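# Seat the wooden bed rail's end onto the post pegs

## Task

Place the near end of the wooden bed rail on the short post so both pegs sit inside the two holes in the rail's end face and that end face touches the post, while the rail's far end rests in the bracket; it must stay like that without the robot supporting it, and the grippers must release it and back away at the end.

## Robot and tools

Robot: two arms, named left_arm and right_arm, each with a parallel gripper. The names do not tell you which side of a camera image an arm appears on. Occasionally a part being held may get a brief tug, or a loose object may be nudged.

Frames: result poses use one shared scene frame. The origin sits on the table surface midway between the arms, +z is up, +x points out across the table, and left_arm is on the +y side. Positions are in metres and orientations are quaternions (w,x,y,z). Printed hand positions can be off, more so when an arm reaches far. Each gripper has its own axes: fingers point along its +z and close along its y. The reported position is the spot between the pads when closed; closed fingertips extend about 33 mm past it (about 9 mm when fully open), and closing pushes the tips roughly 24 mm further out, so leave space above surfaces.

execute_actions(actions): a list of actions run one after another. Each action is a table of at most 15 rows, each row lasting one control step (1/30 s); if fewer than 15 rows are given, the last row repeats to fill 15 steps. Every row holds 18 numbers in [-1, 1], always for both arms: left_arm dx, dy, dz, rx, ry, rz, then left gripper position, force_limit, speed, followed by the same nine for right_arm. dx..rz are an offset, not a pose: they are measured in that gripper's own axes from its measured pose when the action began (for a call's first action, the pose last reported in a result). All rows of an action refer to that same start, not to the prior row. Scale: 1.0 equals 0.6 m of travel or 180 degrees; rx, ry, rz form a single rotation vector. Gripper position: +1 is fully open (140 mm), about -0.8 is where pads touch, -1 closes until blocked. force_limit: roughly 14 N at -1, 60 N at 0, 107 N at +1 for parts up to 40 mm wide. speed: gap change of about 30 mm/s at -1, 140 at 0, 250 at +1. To leave a gripper unchanged, resend its previous three numbers; zero is itself a command. An empty list just returns the current state and images.

Per step, a commanded pose is clipped to within 70 mm and 16 degrees of the measured one, so large offsets take several actions; after an action the arm stops at its last clipped pose, and you must command the remainder next. Position takes priority over orientation when both cannot be met. Hand target lines show where each gripper is currently being driven. To keep an arm still, send the offset back to its desired pose in the first call of a reply and zeros afterwards.

move(target, speed, stop_force, blocking): target is one 18-number row laid out as above; its arm offsets are relative to the pose in the latest result that reported one, in gripper axes, same scale. Each gripper travels a straight line toward its target; both paths finish together, lasting 0.5 to 10 s (cut off at 10 s). speed is each arm's top speed in m/s, 0.002 to 0.5 (default 0.25); rotation is capped at twice that in rad/s. Gripper numbers are sent at the start. Paths ignore obstacles and the other arm, and grippers may lag, wander or overshoot speed near a straight arm. stop_force (20 to 80 N, shared by both arms) ends an arm's path when push against its motion rises that much for two steps; that arm then steps back two control steps and holds. Use it only slowly, not while the gripper rotates, not when moving off something it presses on, and not before 0.2 s of scene time. Pressure after contact may briefly exceed stop_force. blocking=false returns after 0.5 s while motion continues (not allowed with stop_force); use wait(0) to check, and other motion is refused until it ends. The result adds a move: line with the ending (done, off_target, moving, held, contact, fault) and limits (paced = pose clipped; held = some steps blocked, after which the arm may speed up), plus each gripper's distance from target.

wait(seconds): 0 to 10; arms hold their last command, a running move keeps going. stop(): brakes a running move; fingers continue. zoom_image(camera, region): camera is one of cam_head_left, cam_head_right, cam_high, cam_low (672x504) or cam_left_wrist, cam_right_wrist (616x616); region is [x0, y0, x1, y1] in pixels, top-left origin, at most 504 by 504. show_instructions(): shows the reference images. finished_scene(scene): ends the current scene, passing its number; irreversible, so only call it once the rail stays seated on its own and the grippers have let go and moved away.

Results: state line gives each gripper's pose; position_measured is in counts (3 fully open, 230 pads meeting, not linear). object_status: 0 moving, 1 blocked while opening, 2 blocked while closing (a grip), 3 reached target or pads met. Confirm a grip by seeing 2. Stopped fingers stay until a different position number arrives (a change of 0.01 counts); to squeeze harder, raise force_limit and switch position between -1 and -0.98. Step readings list positions at some steps; HELD marks blocked steps. A pose unreachable line means the clearance check altered that arm's command. Flange force is the estimated outside force on the gripper, including held weight, noisy, and may show no reading. MOTOR HOT warns of heating from held loads; at the limit the arm is braked.

Avoid: knocking anything off the table (fails the task), dropping or slamming parts, and pressing hard. Joint load limits are 144 N m for waist, shoulder, elbow and 36 N m for forearm roll, wrist pitch, wrist roll; reaching one, or 150 N of outside force, freezes that arm for 10 s. Arms are stiff, so targets even slightly past a firm contact can fault. Keep the arms from striking or pushing each other.

Each tool is called after ">>>" as name(argument=value, ...), one argument or row to a line, values as JSON.

Reference images:

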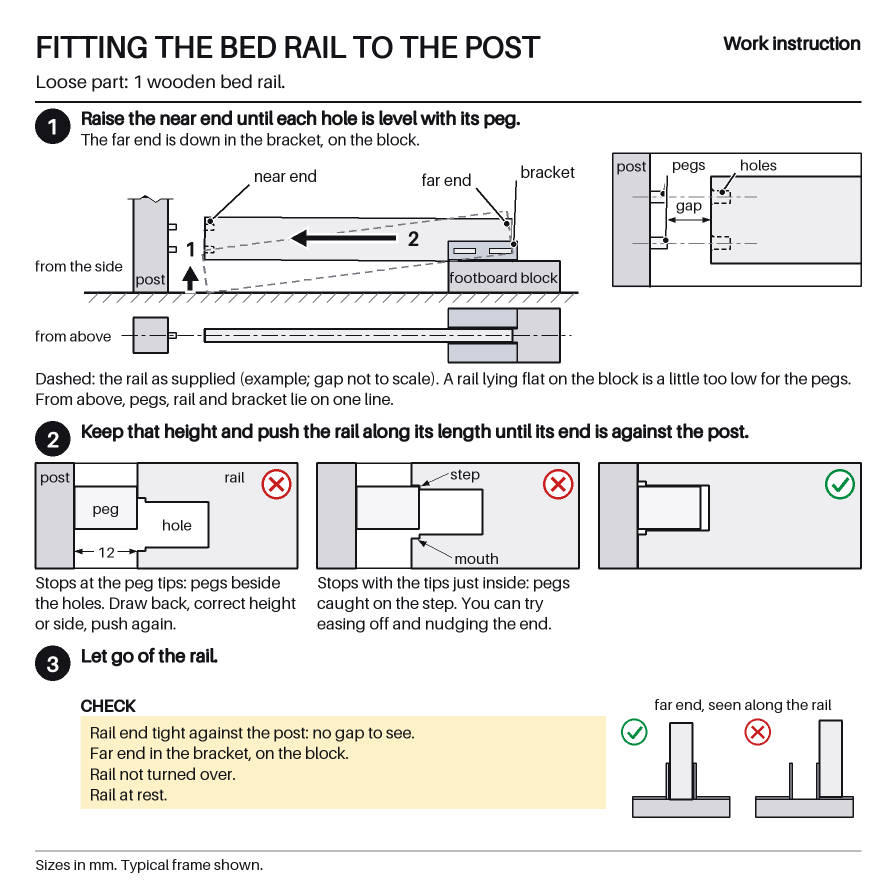

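## Session

I'll start by looking at the scene's current state.

>>> execute_actions(
  actions=[],
)

Scene clock: 0.00 s.
left_arm: end_effector_position=(+0.3661, +0.5548, +0.2165) position_measured=3 object_status=3 end_effector_quat_wxyz=(-0.119, +0.619, -0.741, -0.231) | right_arm: end_effector_position=(+0.1886, -0.5079, +0.1236) position_measured=3 object_status=3 end_effector_quat_wxyz=(-0.355, +0.202, +0.907, +0.107)
Joint positions: left_arm=[ 0.228 -0.015 -0.027 -0.522 -1.619 -0.289] | right_arm=[-0.01   0.043 -0.404 -0.229 -1.85  -1.798]
Joint velocities: left_arm=[-0.    -0.     0.     0.     0.001  0.   ] | right_arm=[-0.     0.    -0.001  0.002 -0.     0.001]
Flange force (N, the push that the arm receives, along the gripper's own x y z axes): no reading
Hand target (left_arm): +0.366, +0.555, +0.216; +0.119, -0.619, +0.741, +0.231
Hand target (right_arm): +0.189, -0.508, +0.124; -0.355, +0.202, +0.907, +0.107

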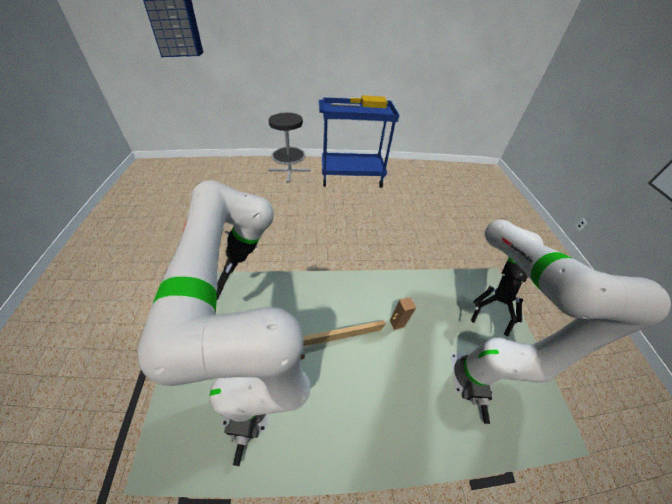

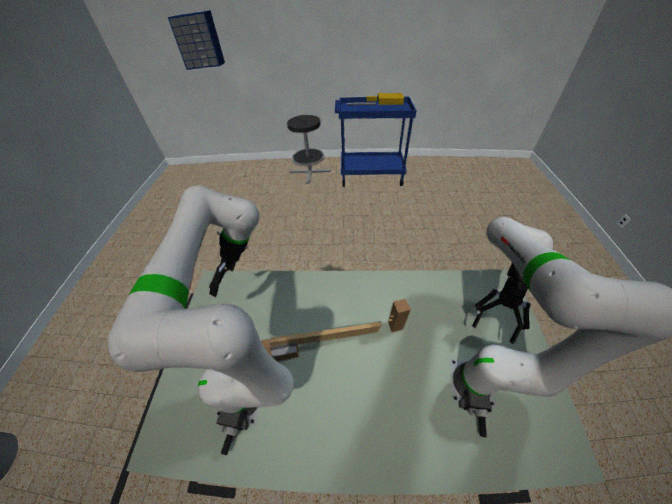

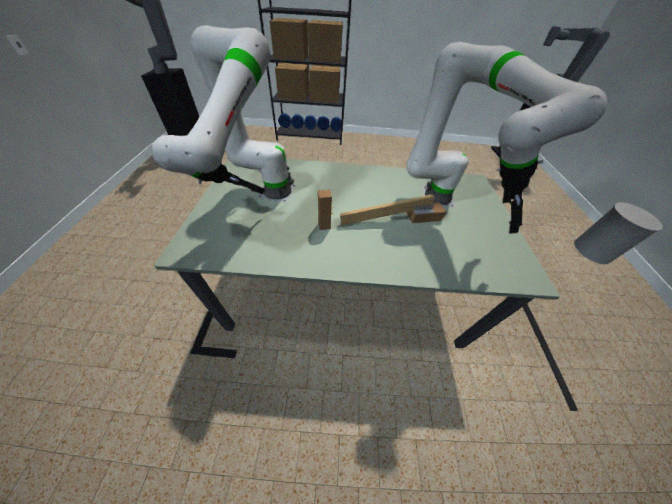

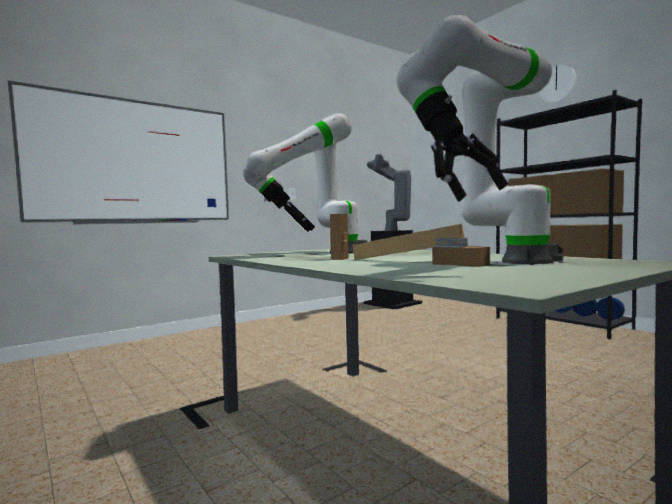

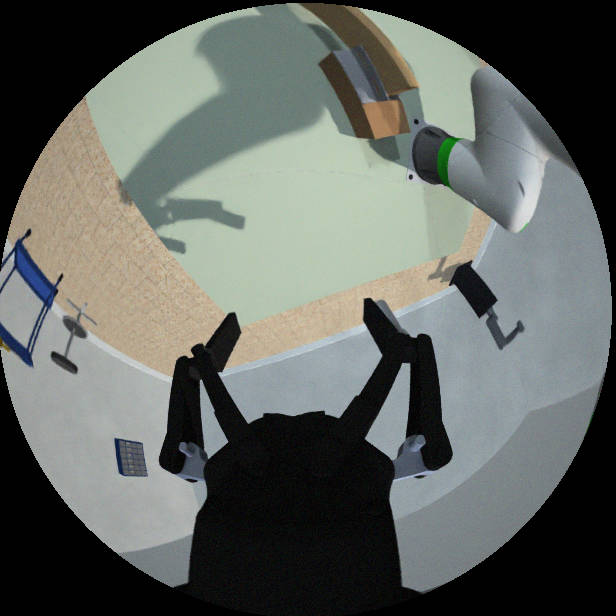

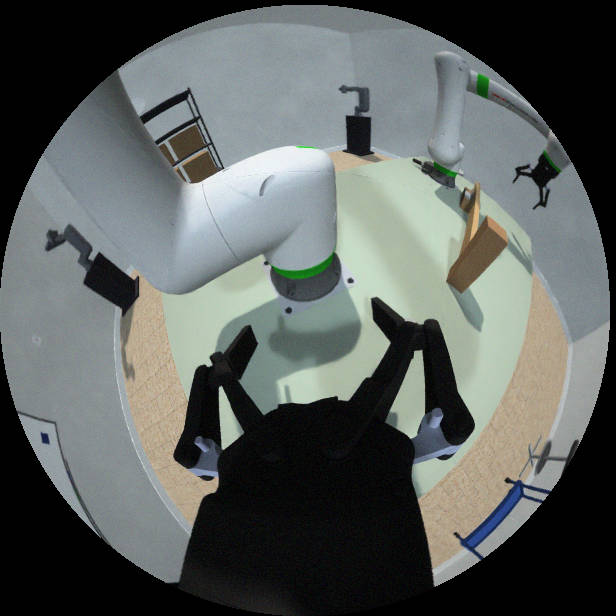

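>>> zoom_image(
  camera="cam_high",
  region=[290, 170, 470, 250],
)

>>> zoom_image(
  camera="cam_low",
  region=[310, 200, 510, 280],
)

>>> zoom_image(
  camera="cam_head_right",
  region=[240, 280, 440, 380],
)

>>> zoom_image(
  camera="cam_left_wrist",
  region=[280, 0, 460, 160],
)

Region (290, 170, 470, 250) of cam_high's 672x504 image, scaled by 2.800, with more detail than that image has.

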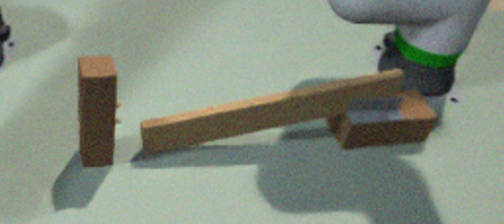

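Region (310, 200, 510, 280) of cam_low's 672x504 image, scaled by 2.520, with more detail than that image has; it fills the top 202 rows of this view, and the rest is white.

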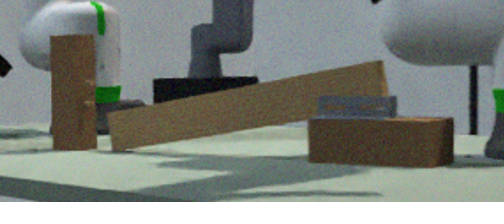

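Region (240, 280, 440, 380) of cam_head_right's 672x504 image, scaled by 2.520, with more detail than that image has.

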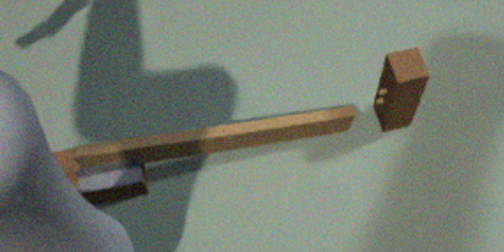

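Region (280, 0, 460, 160) of cam_left_wrist's 616x616 image, scaled by 2.800, with more detail than that image has.

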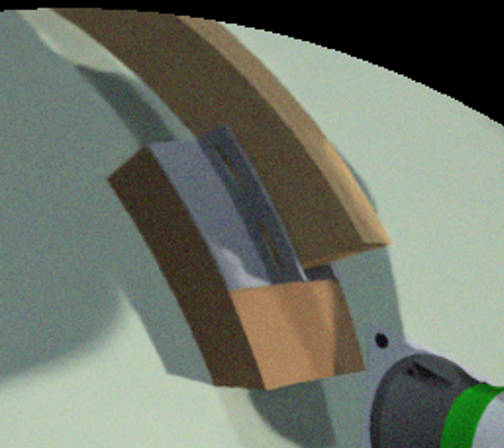

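>>> zoom_image(
  camera="cam_low",
  region=[320, 205, 390, 270],
)

>>> zoom_image(
  camera="cam_high",
  region=[305, 180, 375, 240],
)

>>> zoom_image(
  camera="cam_head_left",
  region=[360, 285, 430, 345],
)

>>> zoom_image(
  camera="cam_right_wrist",
  region=[420, 160, 540, 310],
)

Region (320, 205, 390, 270) of cam_low's 672x504 image, scaled by 7.200, with more detail than that image has; it fills the top 468 rows of this view, and the rest is white.

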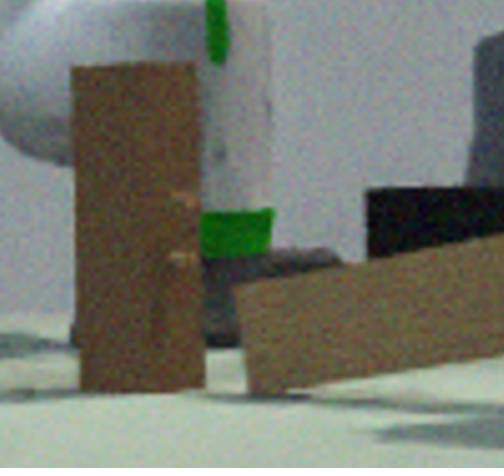

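Region (305, 180, 375, 240) of cam_high's 672x504 image, scaled by 7.200, with more detail than that image has; it fills the top 432 rows of this view, and the rest is white.

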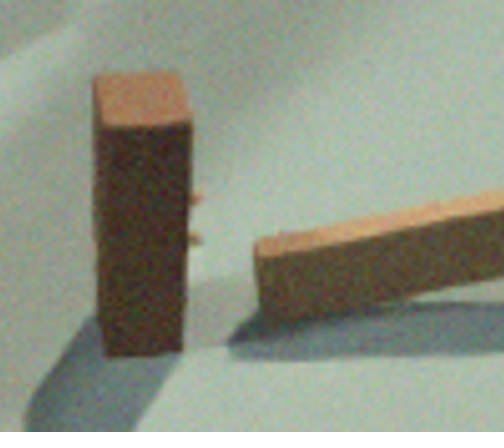

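Region (360, 285, 430, 345) of cam_head_left's 672x504 image, scaled by 7.200, with more detail than that image has; it fills the top 432 rows of this view, and the rest is white.

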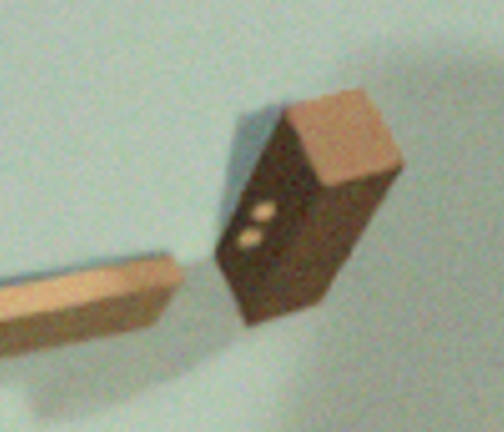

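Region (420, 160, 540, 310) of cam_right_wrist's 616x616 image, scaled by 3.360, with more detail than that image has; it fills the left 403 columns of this view, and the rest is white.

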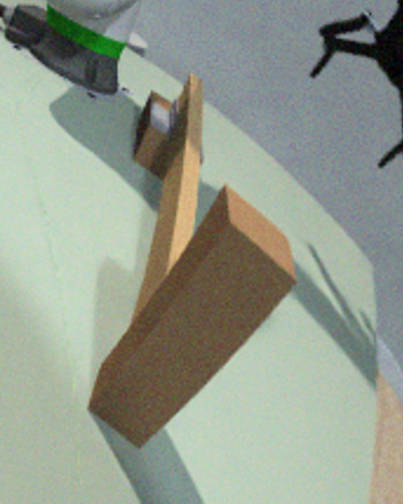

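>>> move(
  target=[0.757, 0.173, -0.430, 0.030, 0.166, -0.137, 1, 0, 0, 0, 0, 0, 0, 0, 0, 1, 0, 0],
  speed=0.3,
)

Scene clock: 4.47 s.
left_arm: end_effector_position=(+0.2000, +0.0504, +0.2489) position_measured=3 object_status=3 end_effector_quat_wxyz=(-0.001, +0.794, -0.608, -0.000) | right_arm: end_effector_position=(+0.1886, -0.5079, +0.1236) position_measured=3 object_status=3 end_effector_quat_wxyz=(-0.355, +0.202, +0.907, +0.107)
Joint positions: left_arm=[-0.641  0.028  0.053 -0.001 -1.597  1.03 ] | right_arm=[-0.01   0.043 -0.404 -0.229 -1.85  -1.798]
Joint velocities: left_arm=[-0.001  0.     0.001 -0.001 -0.     0.001] | right_arm=[-0.     0.001  0.     0.    -0.     0.001]
Flange force (N, the push that the arm receives, along the gripper's own x y z axes): left_arm=[-0.5 -1.8 -2.5] | right_arm=[-8.7 1.6 -6.5]
Hand target (left_arm): +0.200, +0.050, +0.249; -0.001, +0.794, -0.608, -0.000
Hand target (right_arm): +0.189, -0.508, +0.124; -0.355, +0.202, +0.907, +0.107
Off the commanded pose (left_arm): 0.001 m, 0 deg.
Off the commanded pose (right_arm): 0.000 m, 0 deg.
move: done

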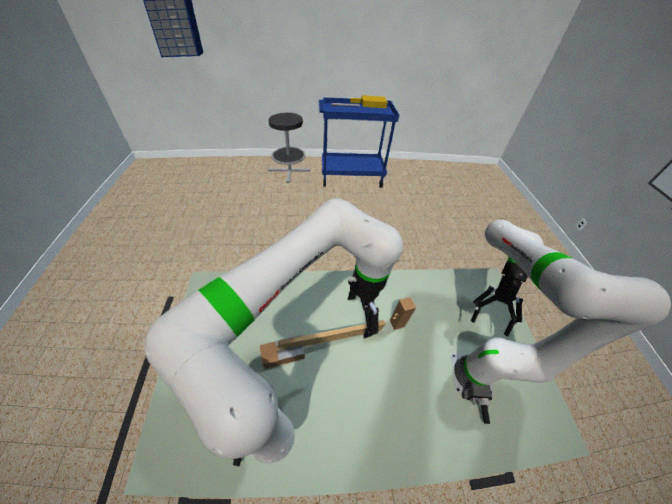

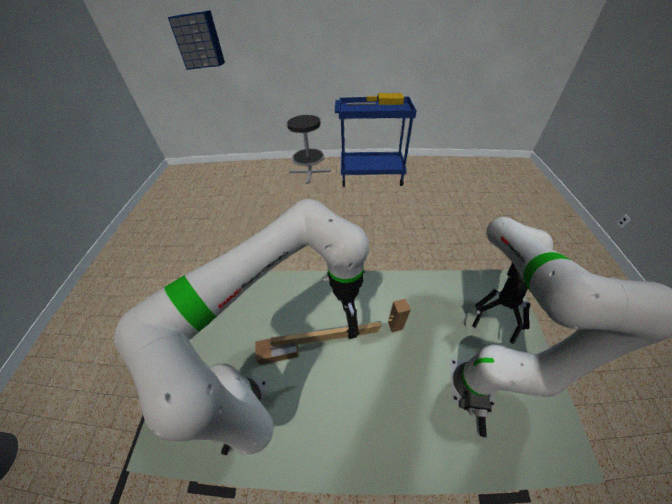

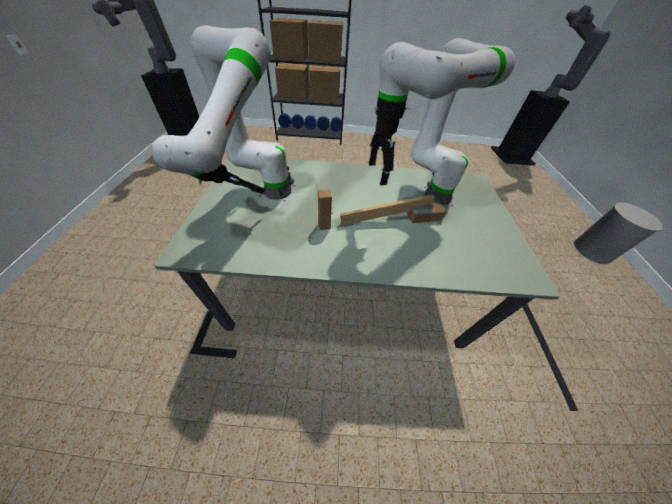

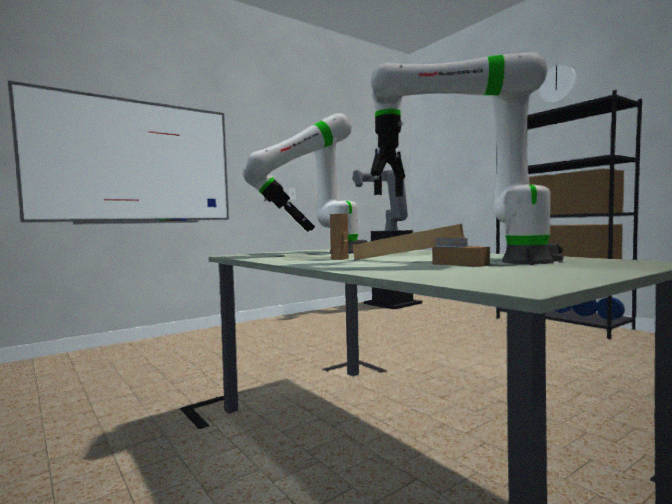

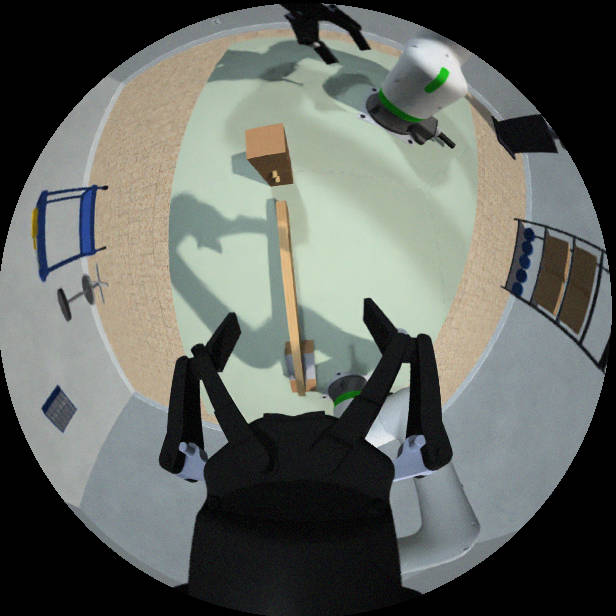

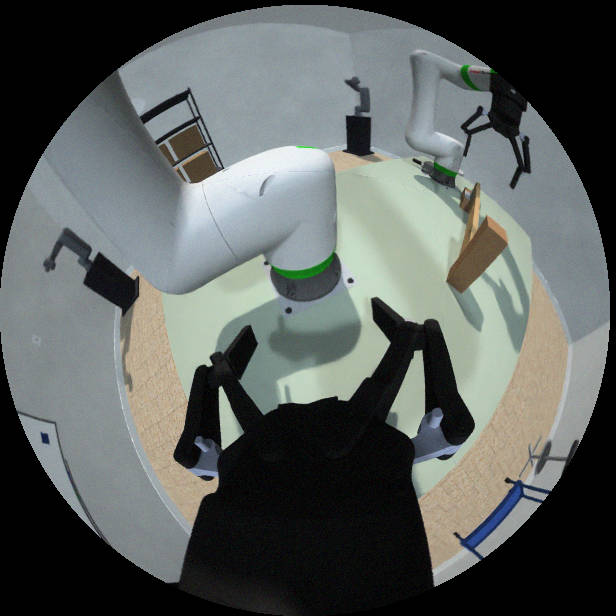

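>>> zoom_image(
  camera="cam_left_wrist",
  region=[180, 110, 440, 420],
)

Region (180, 110, 440, 420) of cam_left_wrist's 616x616 image, scaled by 1.626, with more detail than that image has; it fills the left 423 columns of this view, and the rest is white.

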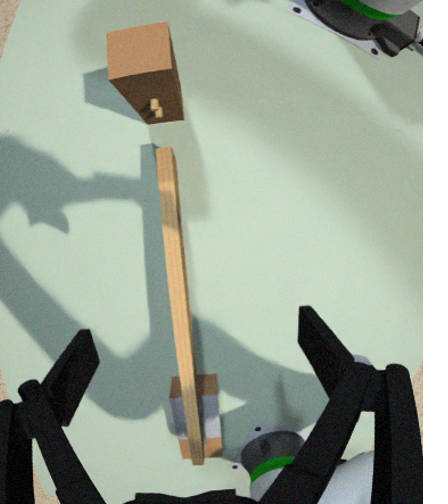

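>>> zoom_image(
  camera="cam_left_wrist",
  region=[230, 115, 330, 235],
)

>>> zoom_image(
  camera="cam_left_wrist",
  region=[200, 280, 400, 420],
)

Region (230, 115, 330, 235) of cam_left_wrist's 616x616 image, scaled by 4.200, with more detail than that image has.

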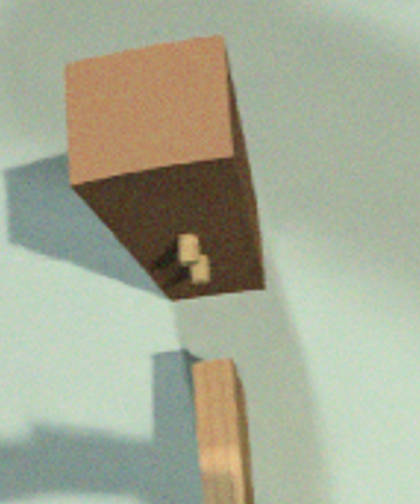

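Region (200, 280, 400, 420) of cam_left_wrist's 616x616 image, scaled by 2.520, with more detail than that image has; it fills the top 353 rows of this view, and the rest is white.

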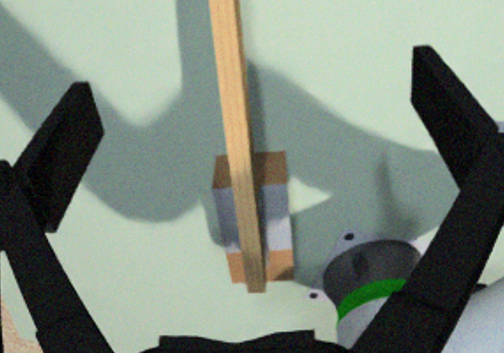

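>>> move(
  target=[0.072, -0.04, 0.2, 0, -0.05, 0, 0.1, 0, 0, -0.148, 0.461, -0.168, -0.011, 0.079, -0.531, 1, 0, 0],
  speed=0.5,
)

Scene clock: 14.70 s.
left_arm: end_effector_position=(+0.2346, +0.0152, +0.1291) position_measured=117 object_status=3 end_effector_quat_wxyz=(-0.048, +0.791, -0.606, -0.063) | right_arm: end_effector_position=(+0.4315, -0.3204, +0.1498) position_measured=3 object_status=3 end_effector_quat_wxyz=(-0.253, -0.542, +0.711, +0.370)
Joint positions: left_arm=[-0.697  0.314  0.117 -0.074 -1.514  1.096] | right_arm=[ 0.382  0.639  0.429 -0.501 -2.157 -0.576]
Joint velocities: left_arm=[-0.     0.     0.    -0.001  0.002 -0.   ] | right_arm=[ 0.     0.     0.002 -0.     0.     0.001]
Flange force (N, the push that the arm receives, along the gripper's own x y z axes): left_arm=[0.4 -0.4 -1.4] | right_arm=[-4.8 -8.6 -9.8]
Hand target (left_arm): +0.235, +0.015, +0.129; -0.048, +0.791, -0.606, -0.063
Hand target (right_arm): +0.431, -0.320, +0.150; -0.253, -0.542, +0.711, +0.370
Off the commanded pose (left_arm): 0.000 m, 0 deg.
Off the commanded pose (right_arm): 0.001 m, 0 deg.
move: done

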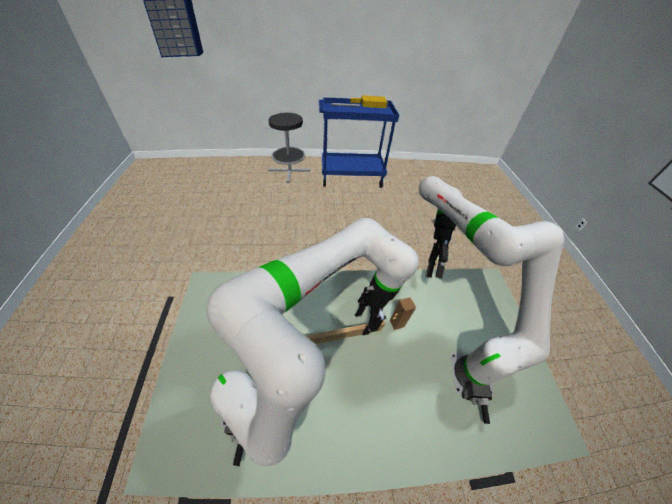

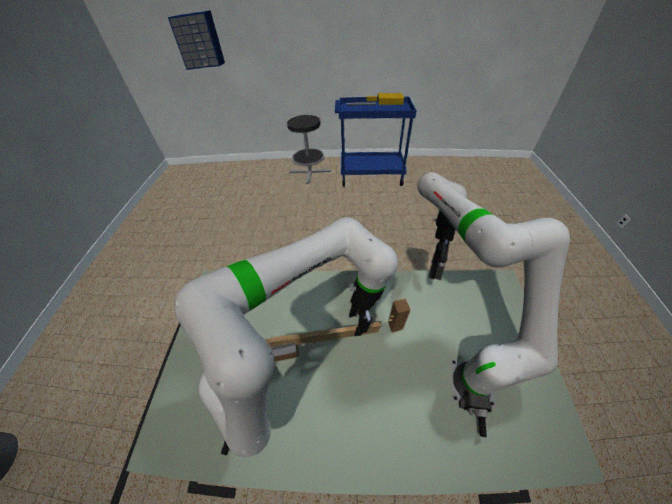

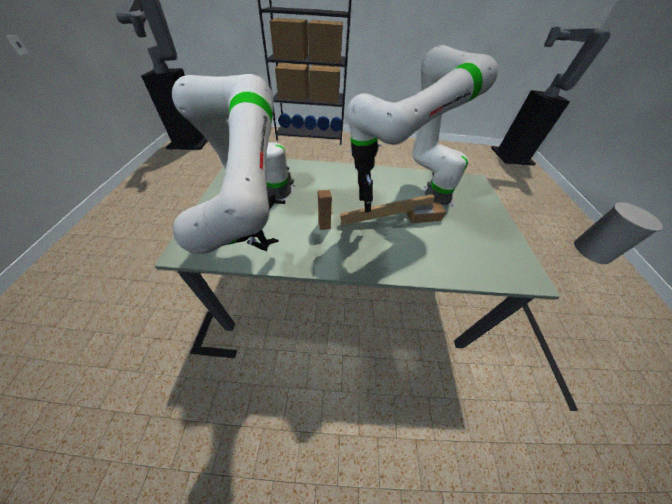

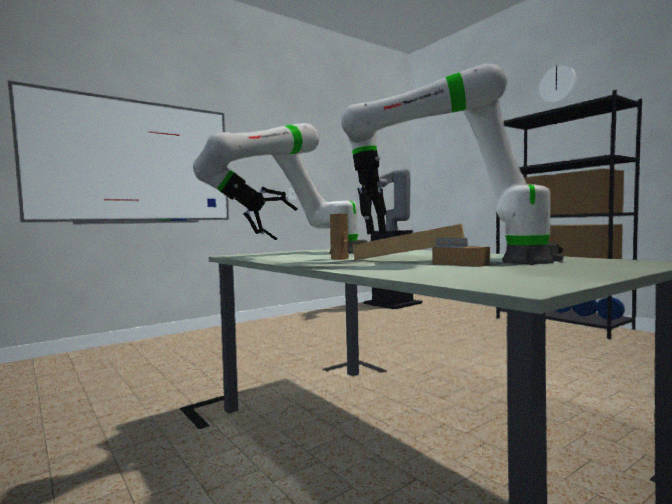

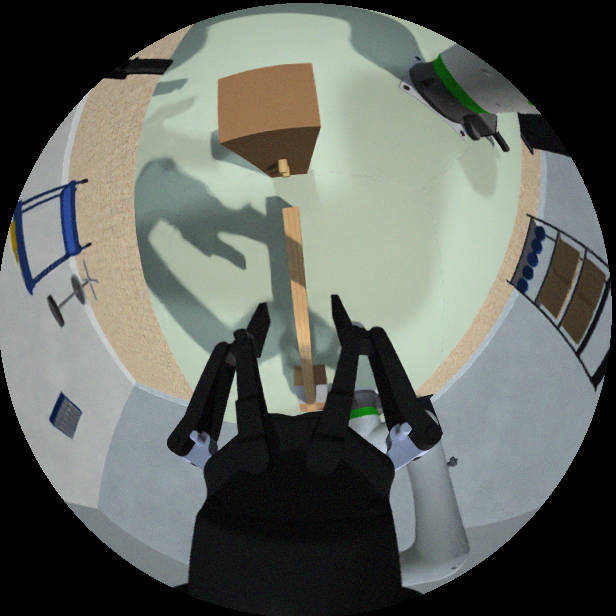

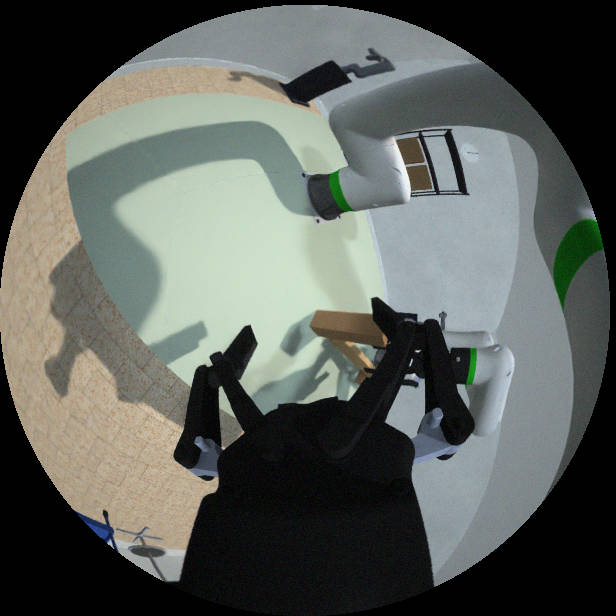

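>>> zoom_image(
  camera="cam_left_wrist",
  region=[220, 140, 380, 360],
)

>>> zoom_image(
  camera="cam_low",
  region=[320, 150, 500, 280],
)

Region (220, 140, 380, 360) of cam_left_wrist's 616x616 image, scaled by 2.291, with more detail than that image has; it fills the left 367 columns of this view, and the rest is white.

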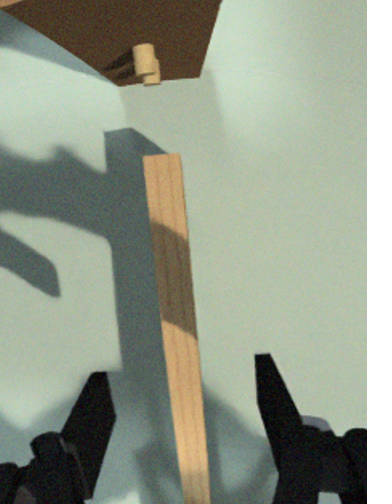

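Region (320, 150, 500, 280) of cam_low's 672x504 image, scaled by 2.800, with more detail than that image has.

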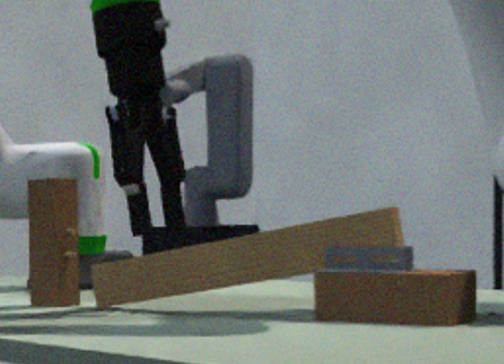

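>>> move(
  target=[0, 0, 0.133, 0, 0, 0, 0.1, 0, 0, -0.3037, -0.0045, 0.3069, -0.011, 0.081, -0.530, 1, 0, 0],
  speed=0.5,
)

Scene clock: 18.20 s.
left_arm: end_effector_position=(+0.2315, +0.0275, +0.0503) position_measured=117 object_status=3 end_effector_quat_wxyz=(-0.049, +0.791, -0.606, -0.063) | right_arm: end_effector_position=(+0.3457, -0.0999, +0.0450) position_measured=3 object_status=3 end_effector_quat_wxyz=(-0.016, +0.923, -0.040, -0.382)
Joint positions: left_arm=[-0.686  0.344 -0.035 -0.078 -1.331  1.1  ] | right_arm=[ 0.863  0.648  0.283 -0.528 -1.795  0.84 ]
Joint velocities: left_arm=[ 0.    -0.001 -0.    -0.    -0.001  0.   ] | right_arm=[ 0.001 -0.001 -0.001 -0.001  0.001  0.   ]
Flange force (N, the push that the arm receives, along the gripper's own x y z axes): left_arm=[1.4 -0.6 -2.7] | right_arm=[10.7 -8.4 -7.5]
Hand target (left_arm): +0.231, +0.027, +0.050; -0.049, +0.791, -0.606, -0.063
Hand target (right_arm): +0.346, -0.100, +0.045; -0.016, +0.923, -0.040, -0.382
Off the commanded pose (left_arm): 0.000 m, 0 deg.
Off the commanded pose (right_arm): 0.001 m, 0 deg.
move: done

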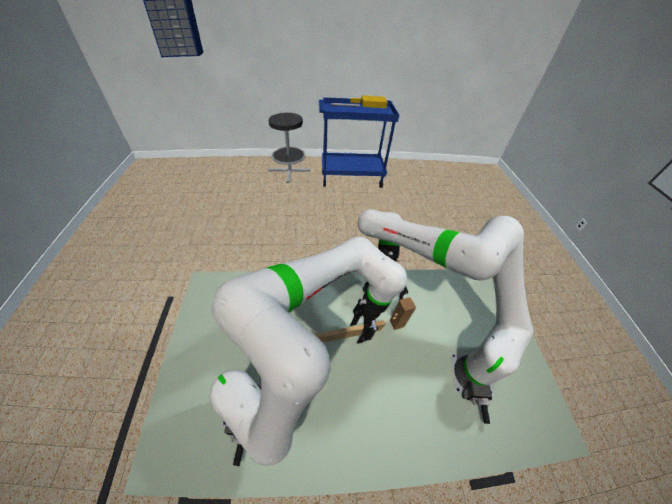

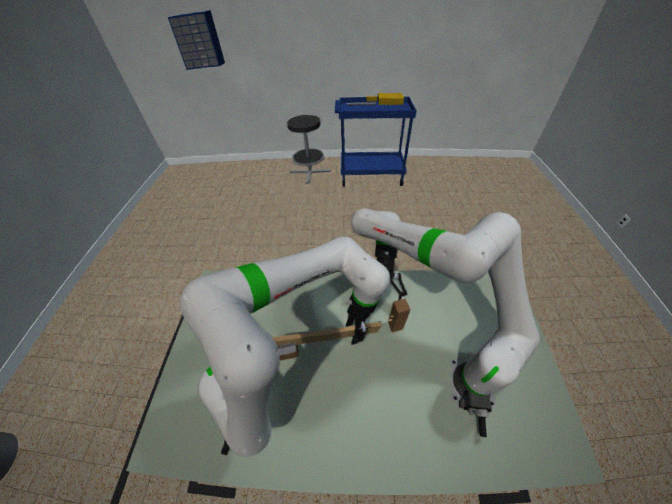

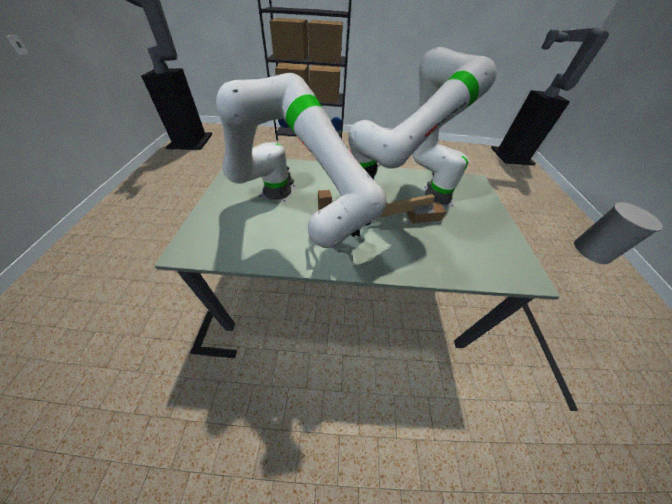

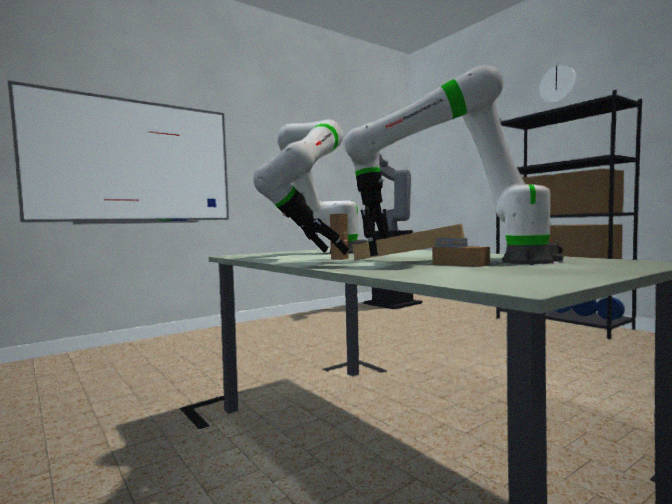

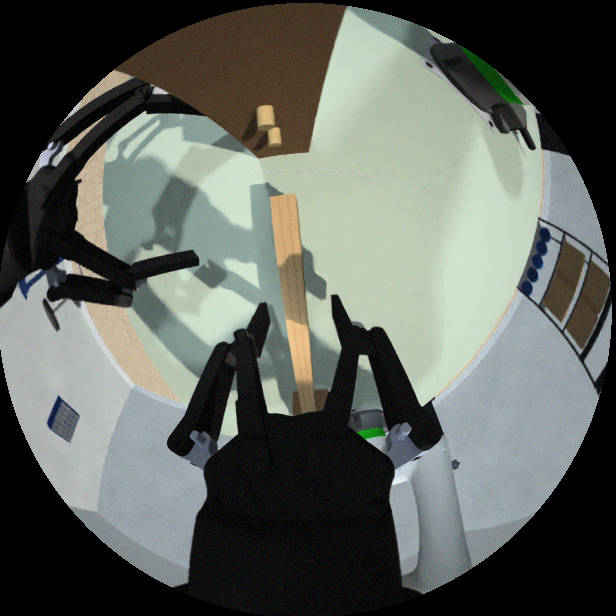

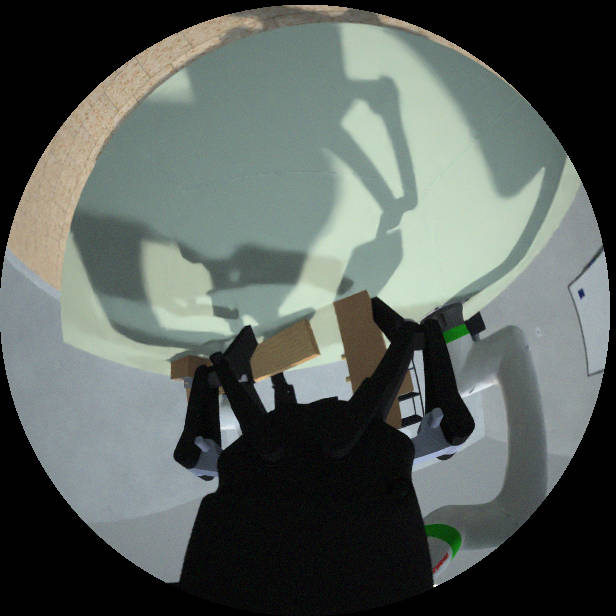

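>>> zoom_image(
  camera="cam_right_wrist",
  region=[240, 280, 400, 420],
)

>>> zoom_image(
  camera="cam_left_wrist",
  region=[210, 90, 390, 360],
)

Region (240, 280, 400, 420) of cam_right_wrist's 616x616 image, scaled by 3.150, with more detail than that image has; it fills the top 441 rows of this view, and the rest is white.

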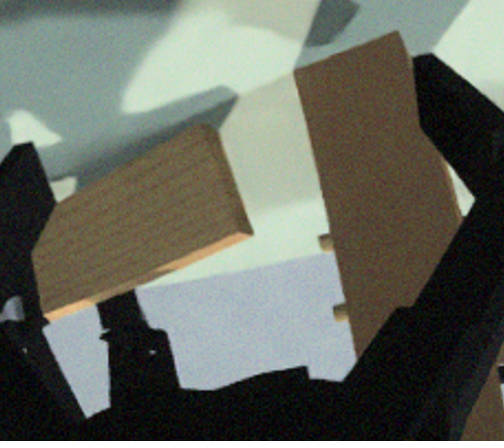

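Region (210, 90, 390, 360) of cam_left_wrist's 616x616 image, scaled by 1.867, with more detail than that image has.

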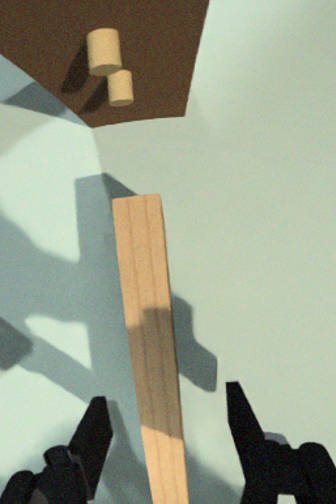

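>>> zoom_image(
  camera="cam_right_wrist",
  region=[285, 305, 365, 395],
)

Region (285, 305, 365, 395) of cam_right_wrist's 616x616 image, scaled by 5.600, with more detail than that image has.

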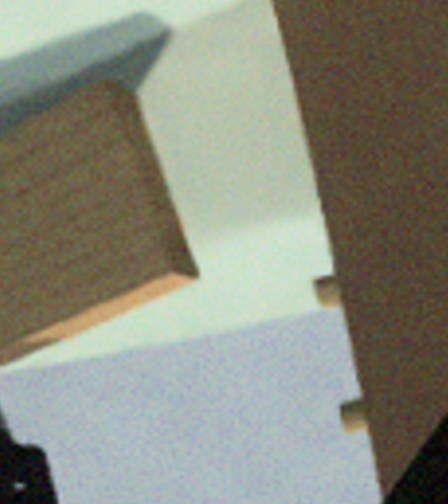

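>>> move(
  target=[0, 0, 0, 0, 0, 0, -1, 0.2, -0.3, 0, 0, 0, 0, 0, 0, 1, 0, 0],
)

Scene clock: 21.50 s.
left_arm: end_effector_position=(+0.2315, +0.0275, +0.0503) position_measured=206 object_status=2 end_effector_quat_wxyz=(-0.049, +0.791, -0.606, -0.063) | right_arm: end_effector_position=(+0.3457, -0.0998, +0.0450) position_measured=3 object_status=3 end_effector_quat_wxyz=(-0.016, +0.923, -0.040, -0.382)
Joint positions: left_arm=[-0.686  0.344 -0.035 -0.078 -1.331  1.1  ] | right_arm=[ 0.864  0.648  0.283 -0.528 -1.795  0.84 ]
Joint velocities: left_arm=[-0.     0.    -0.    -0.     0.001 -0.001] | right_arm=[-0.    -0.    -0.     0.001 -0.     0.   ]
Flange force (N, the push that the arm receives, along the gripper's own x y z axes): left_arm=[-1.2 -2.3 -7.5] | right_arm=[5.1 -5.7 -6.0]
Hand target (left_arm): +0.231, +0.027, +0.050; -0.049, +0.791, -0.606, -0.063
Hand target (right_arm): +0.346, -0.100, +0.045; -0.016, +0.923, -0.040, -0.382
Off the commanded pose (left_arm): 0.000 m, 0 deg.
Off the commanded pose (right_arm): 0.000 m, 0 deg.
move: done

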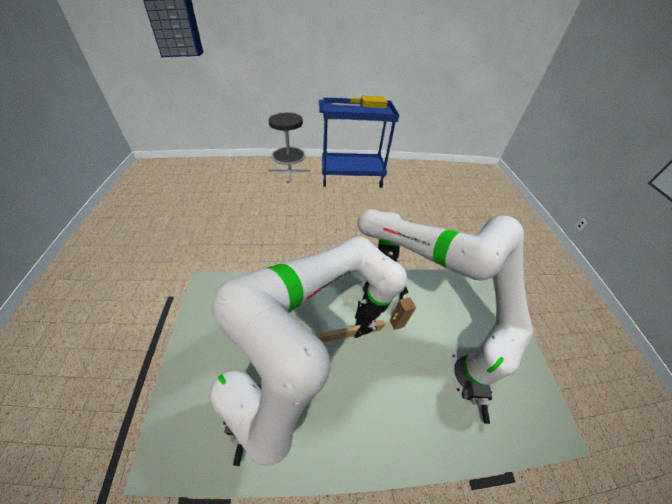

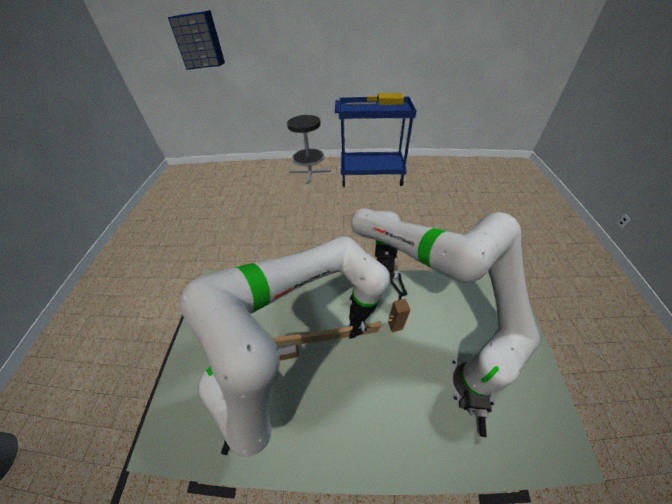

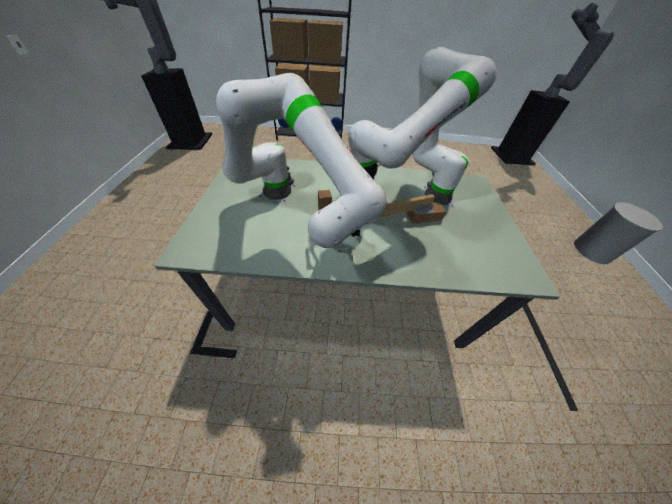

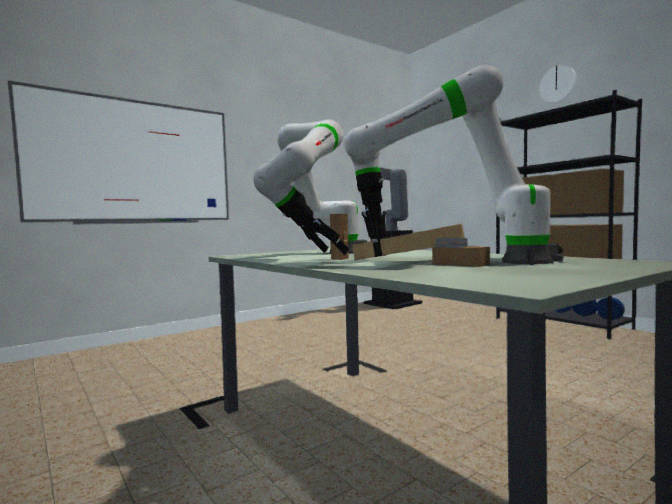

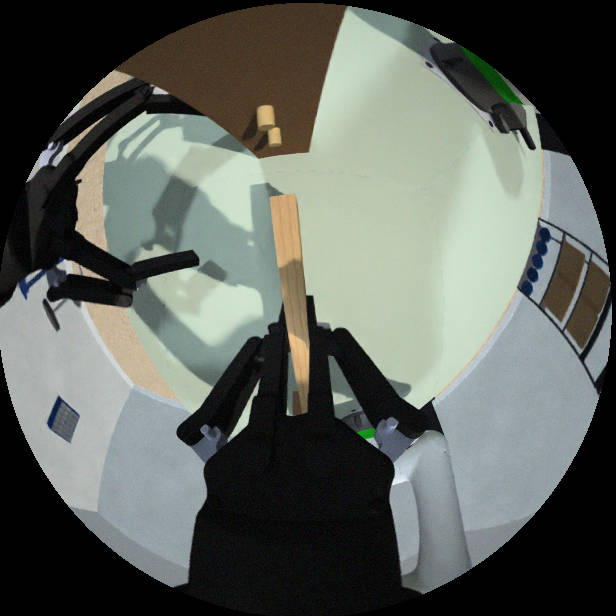

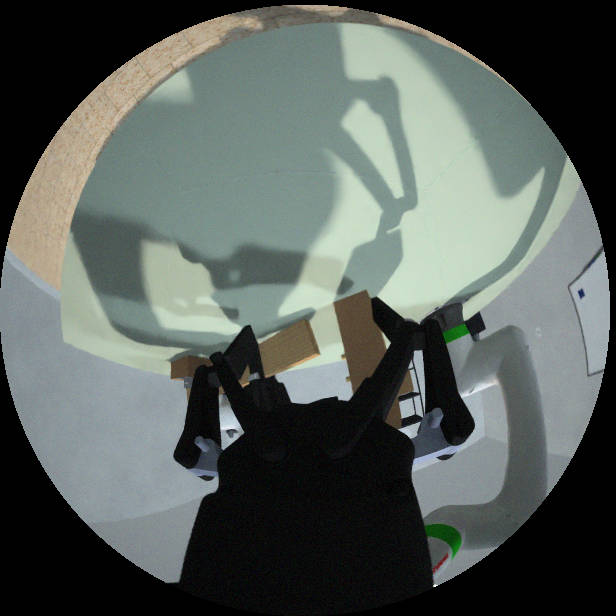

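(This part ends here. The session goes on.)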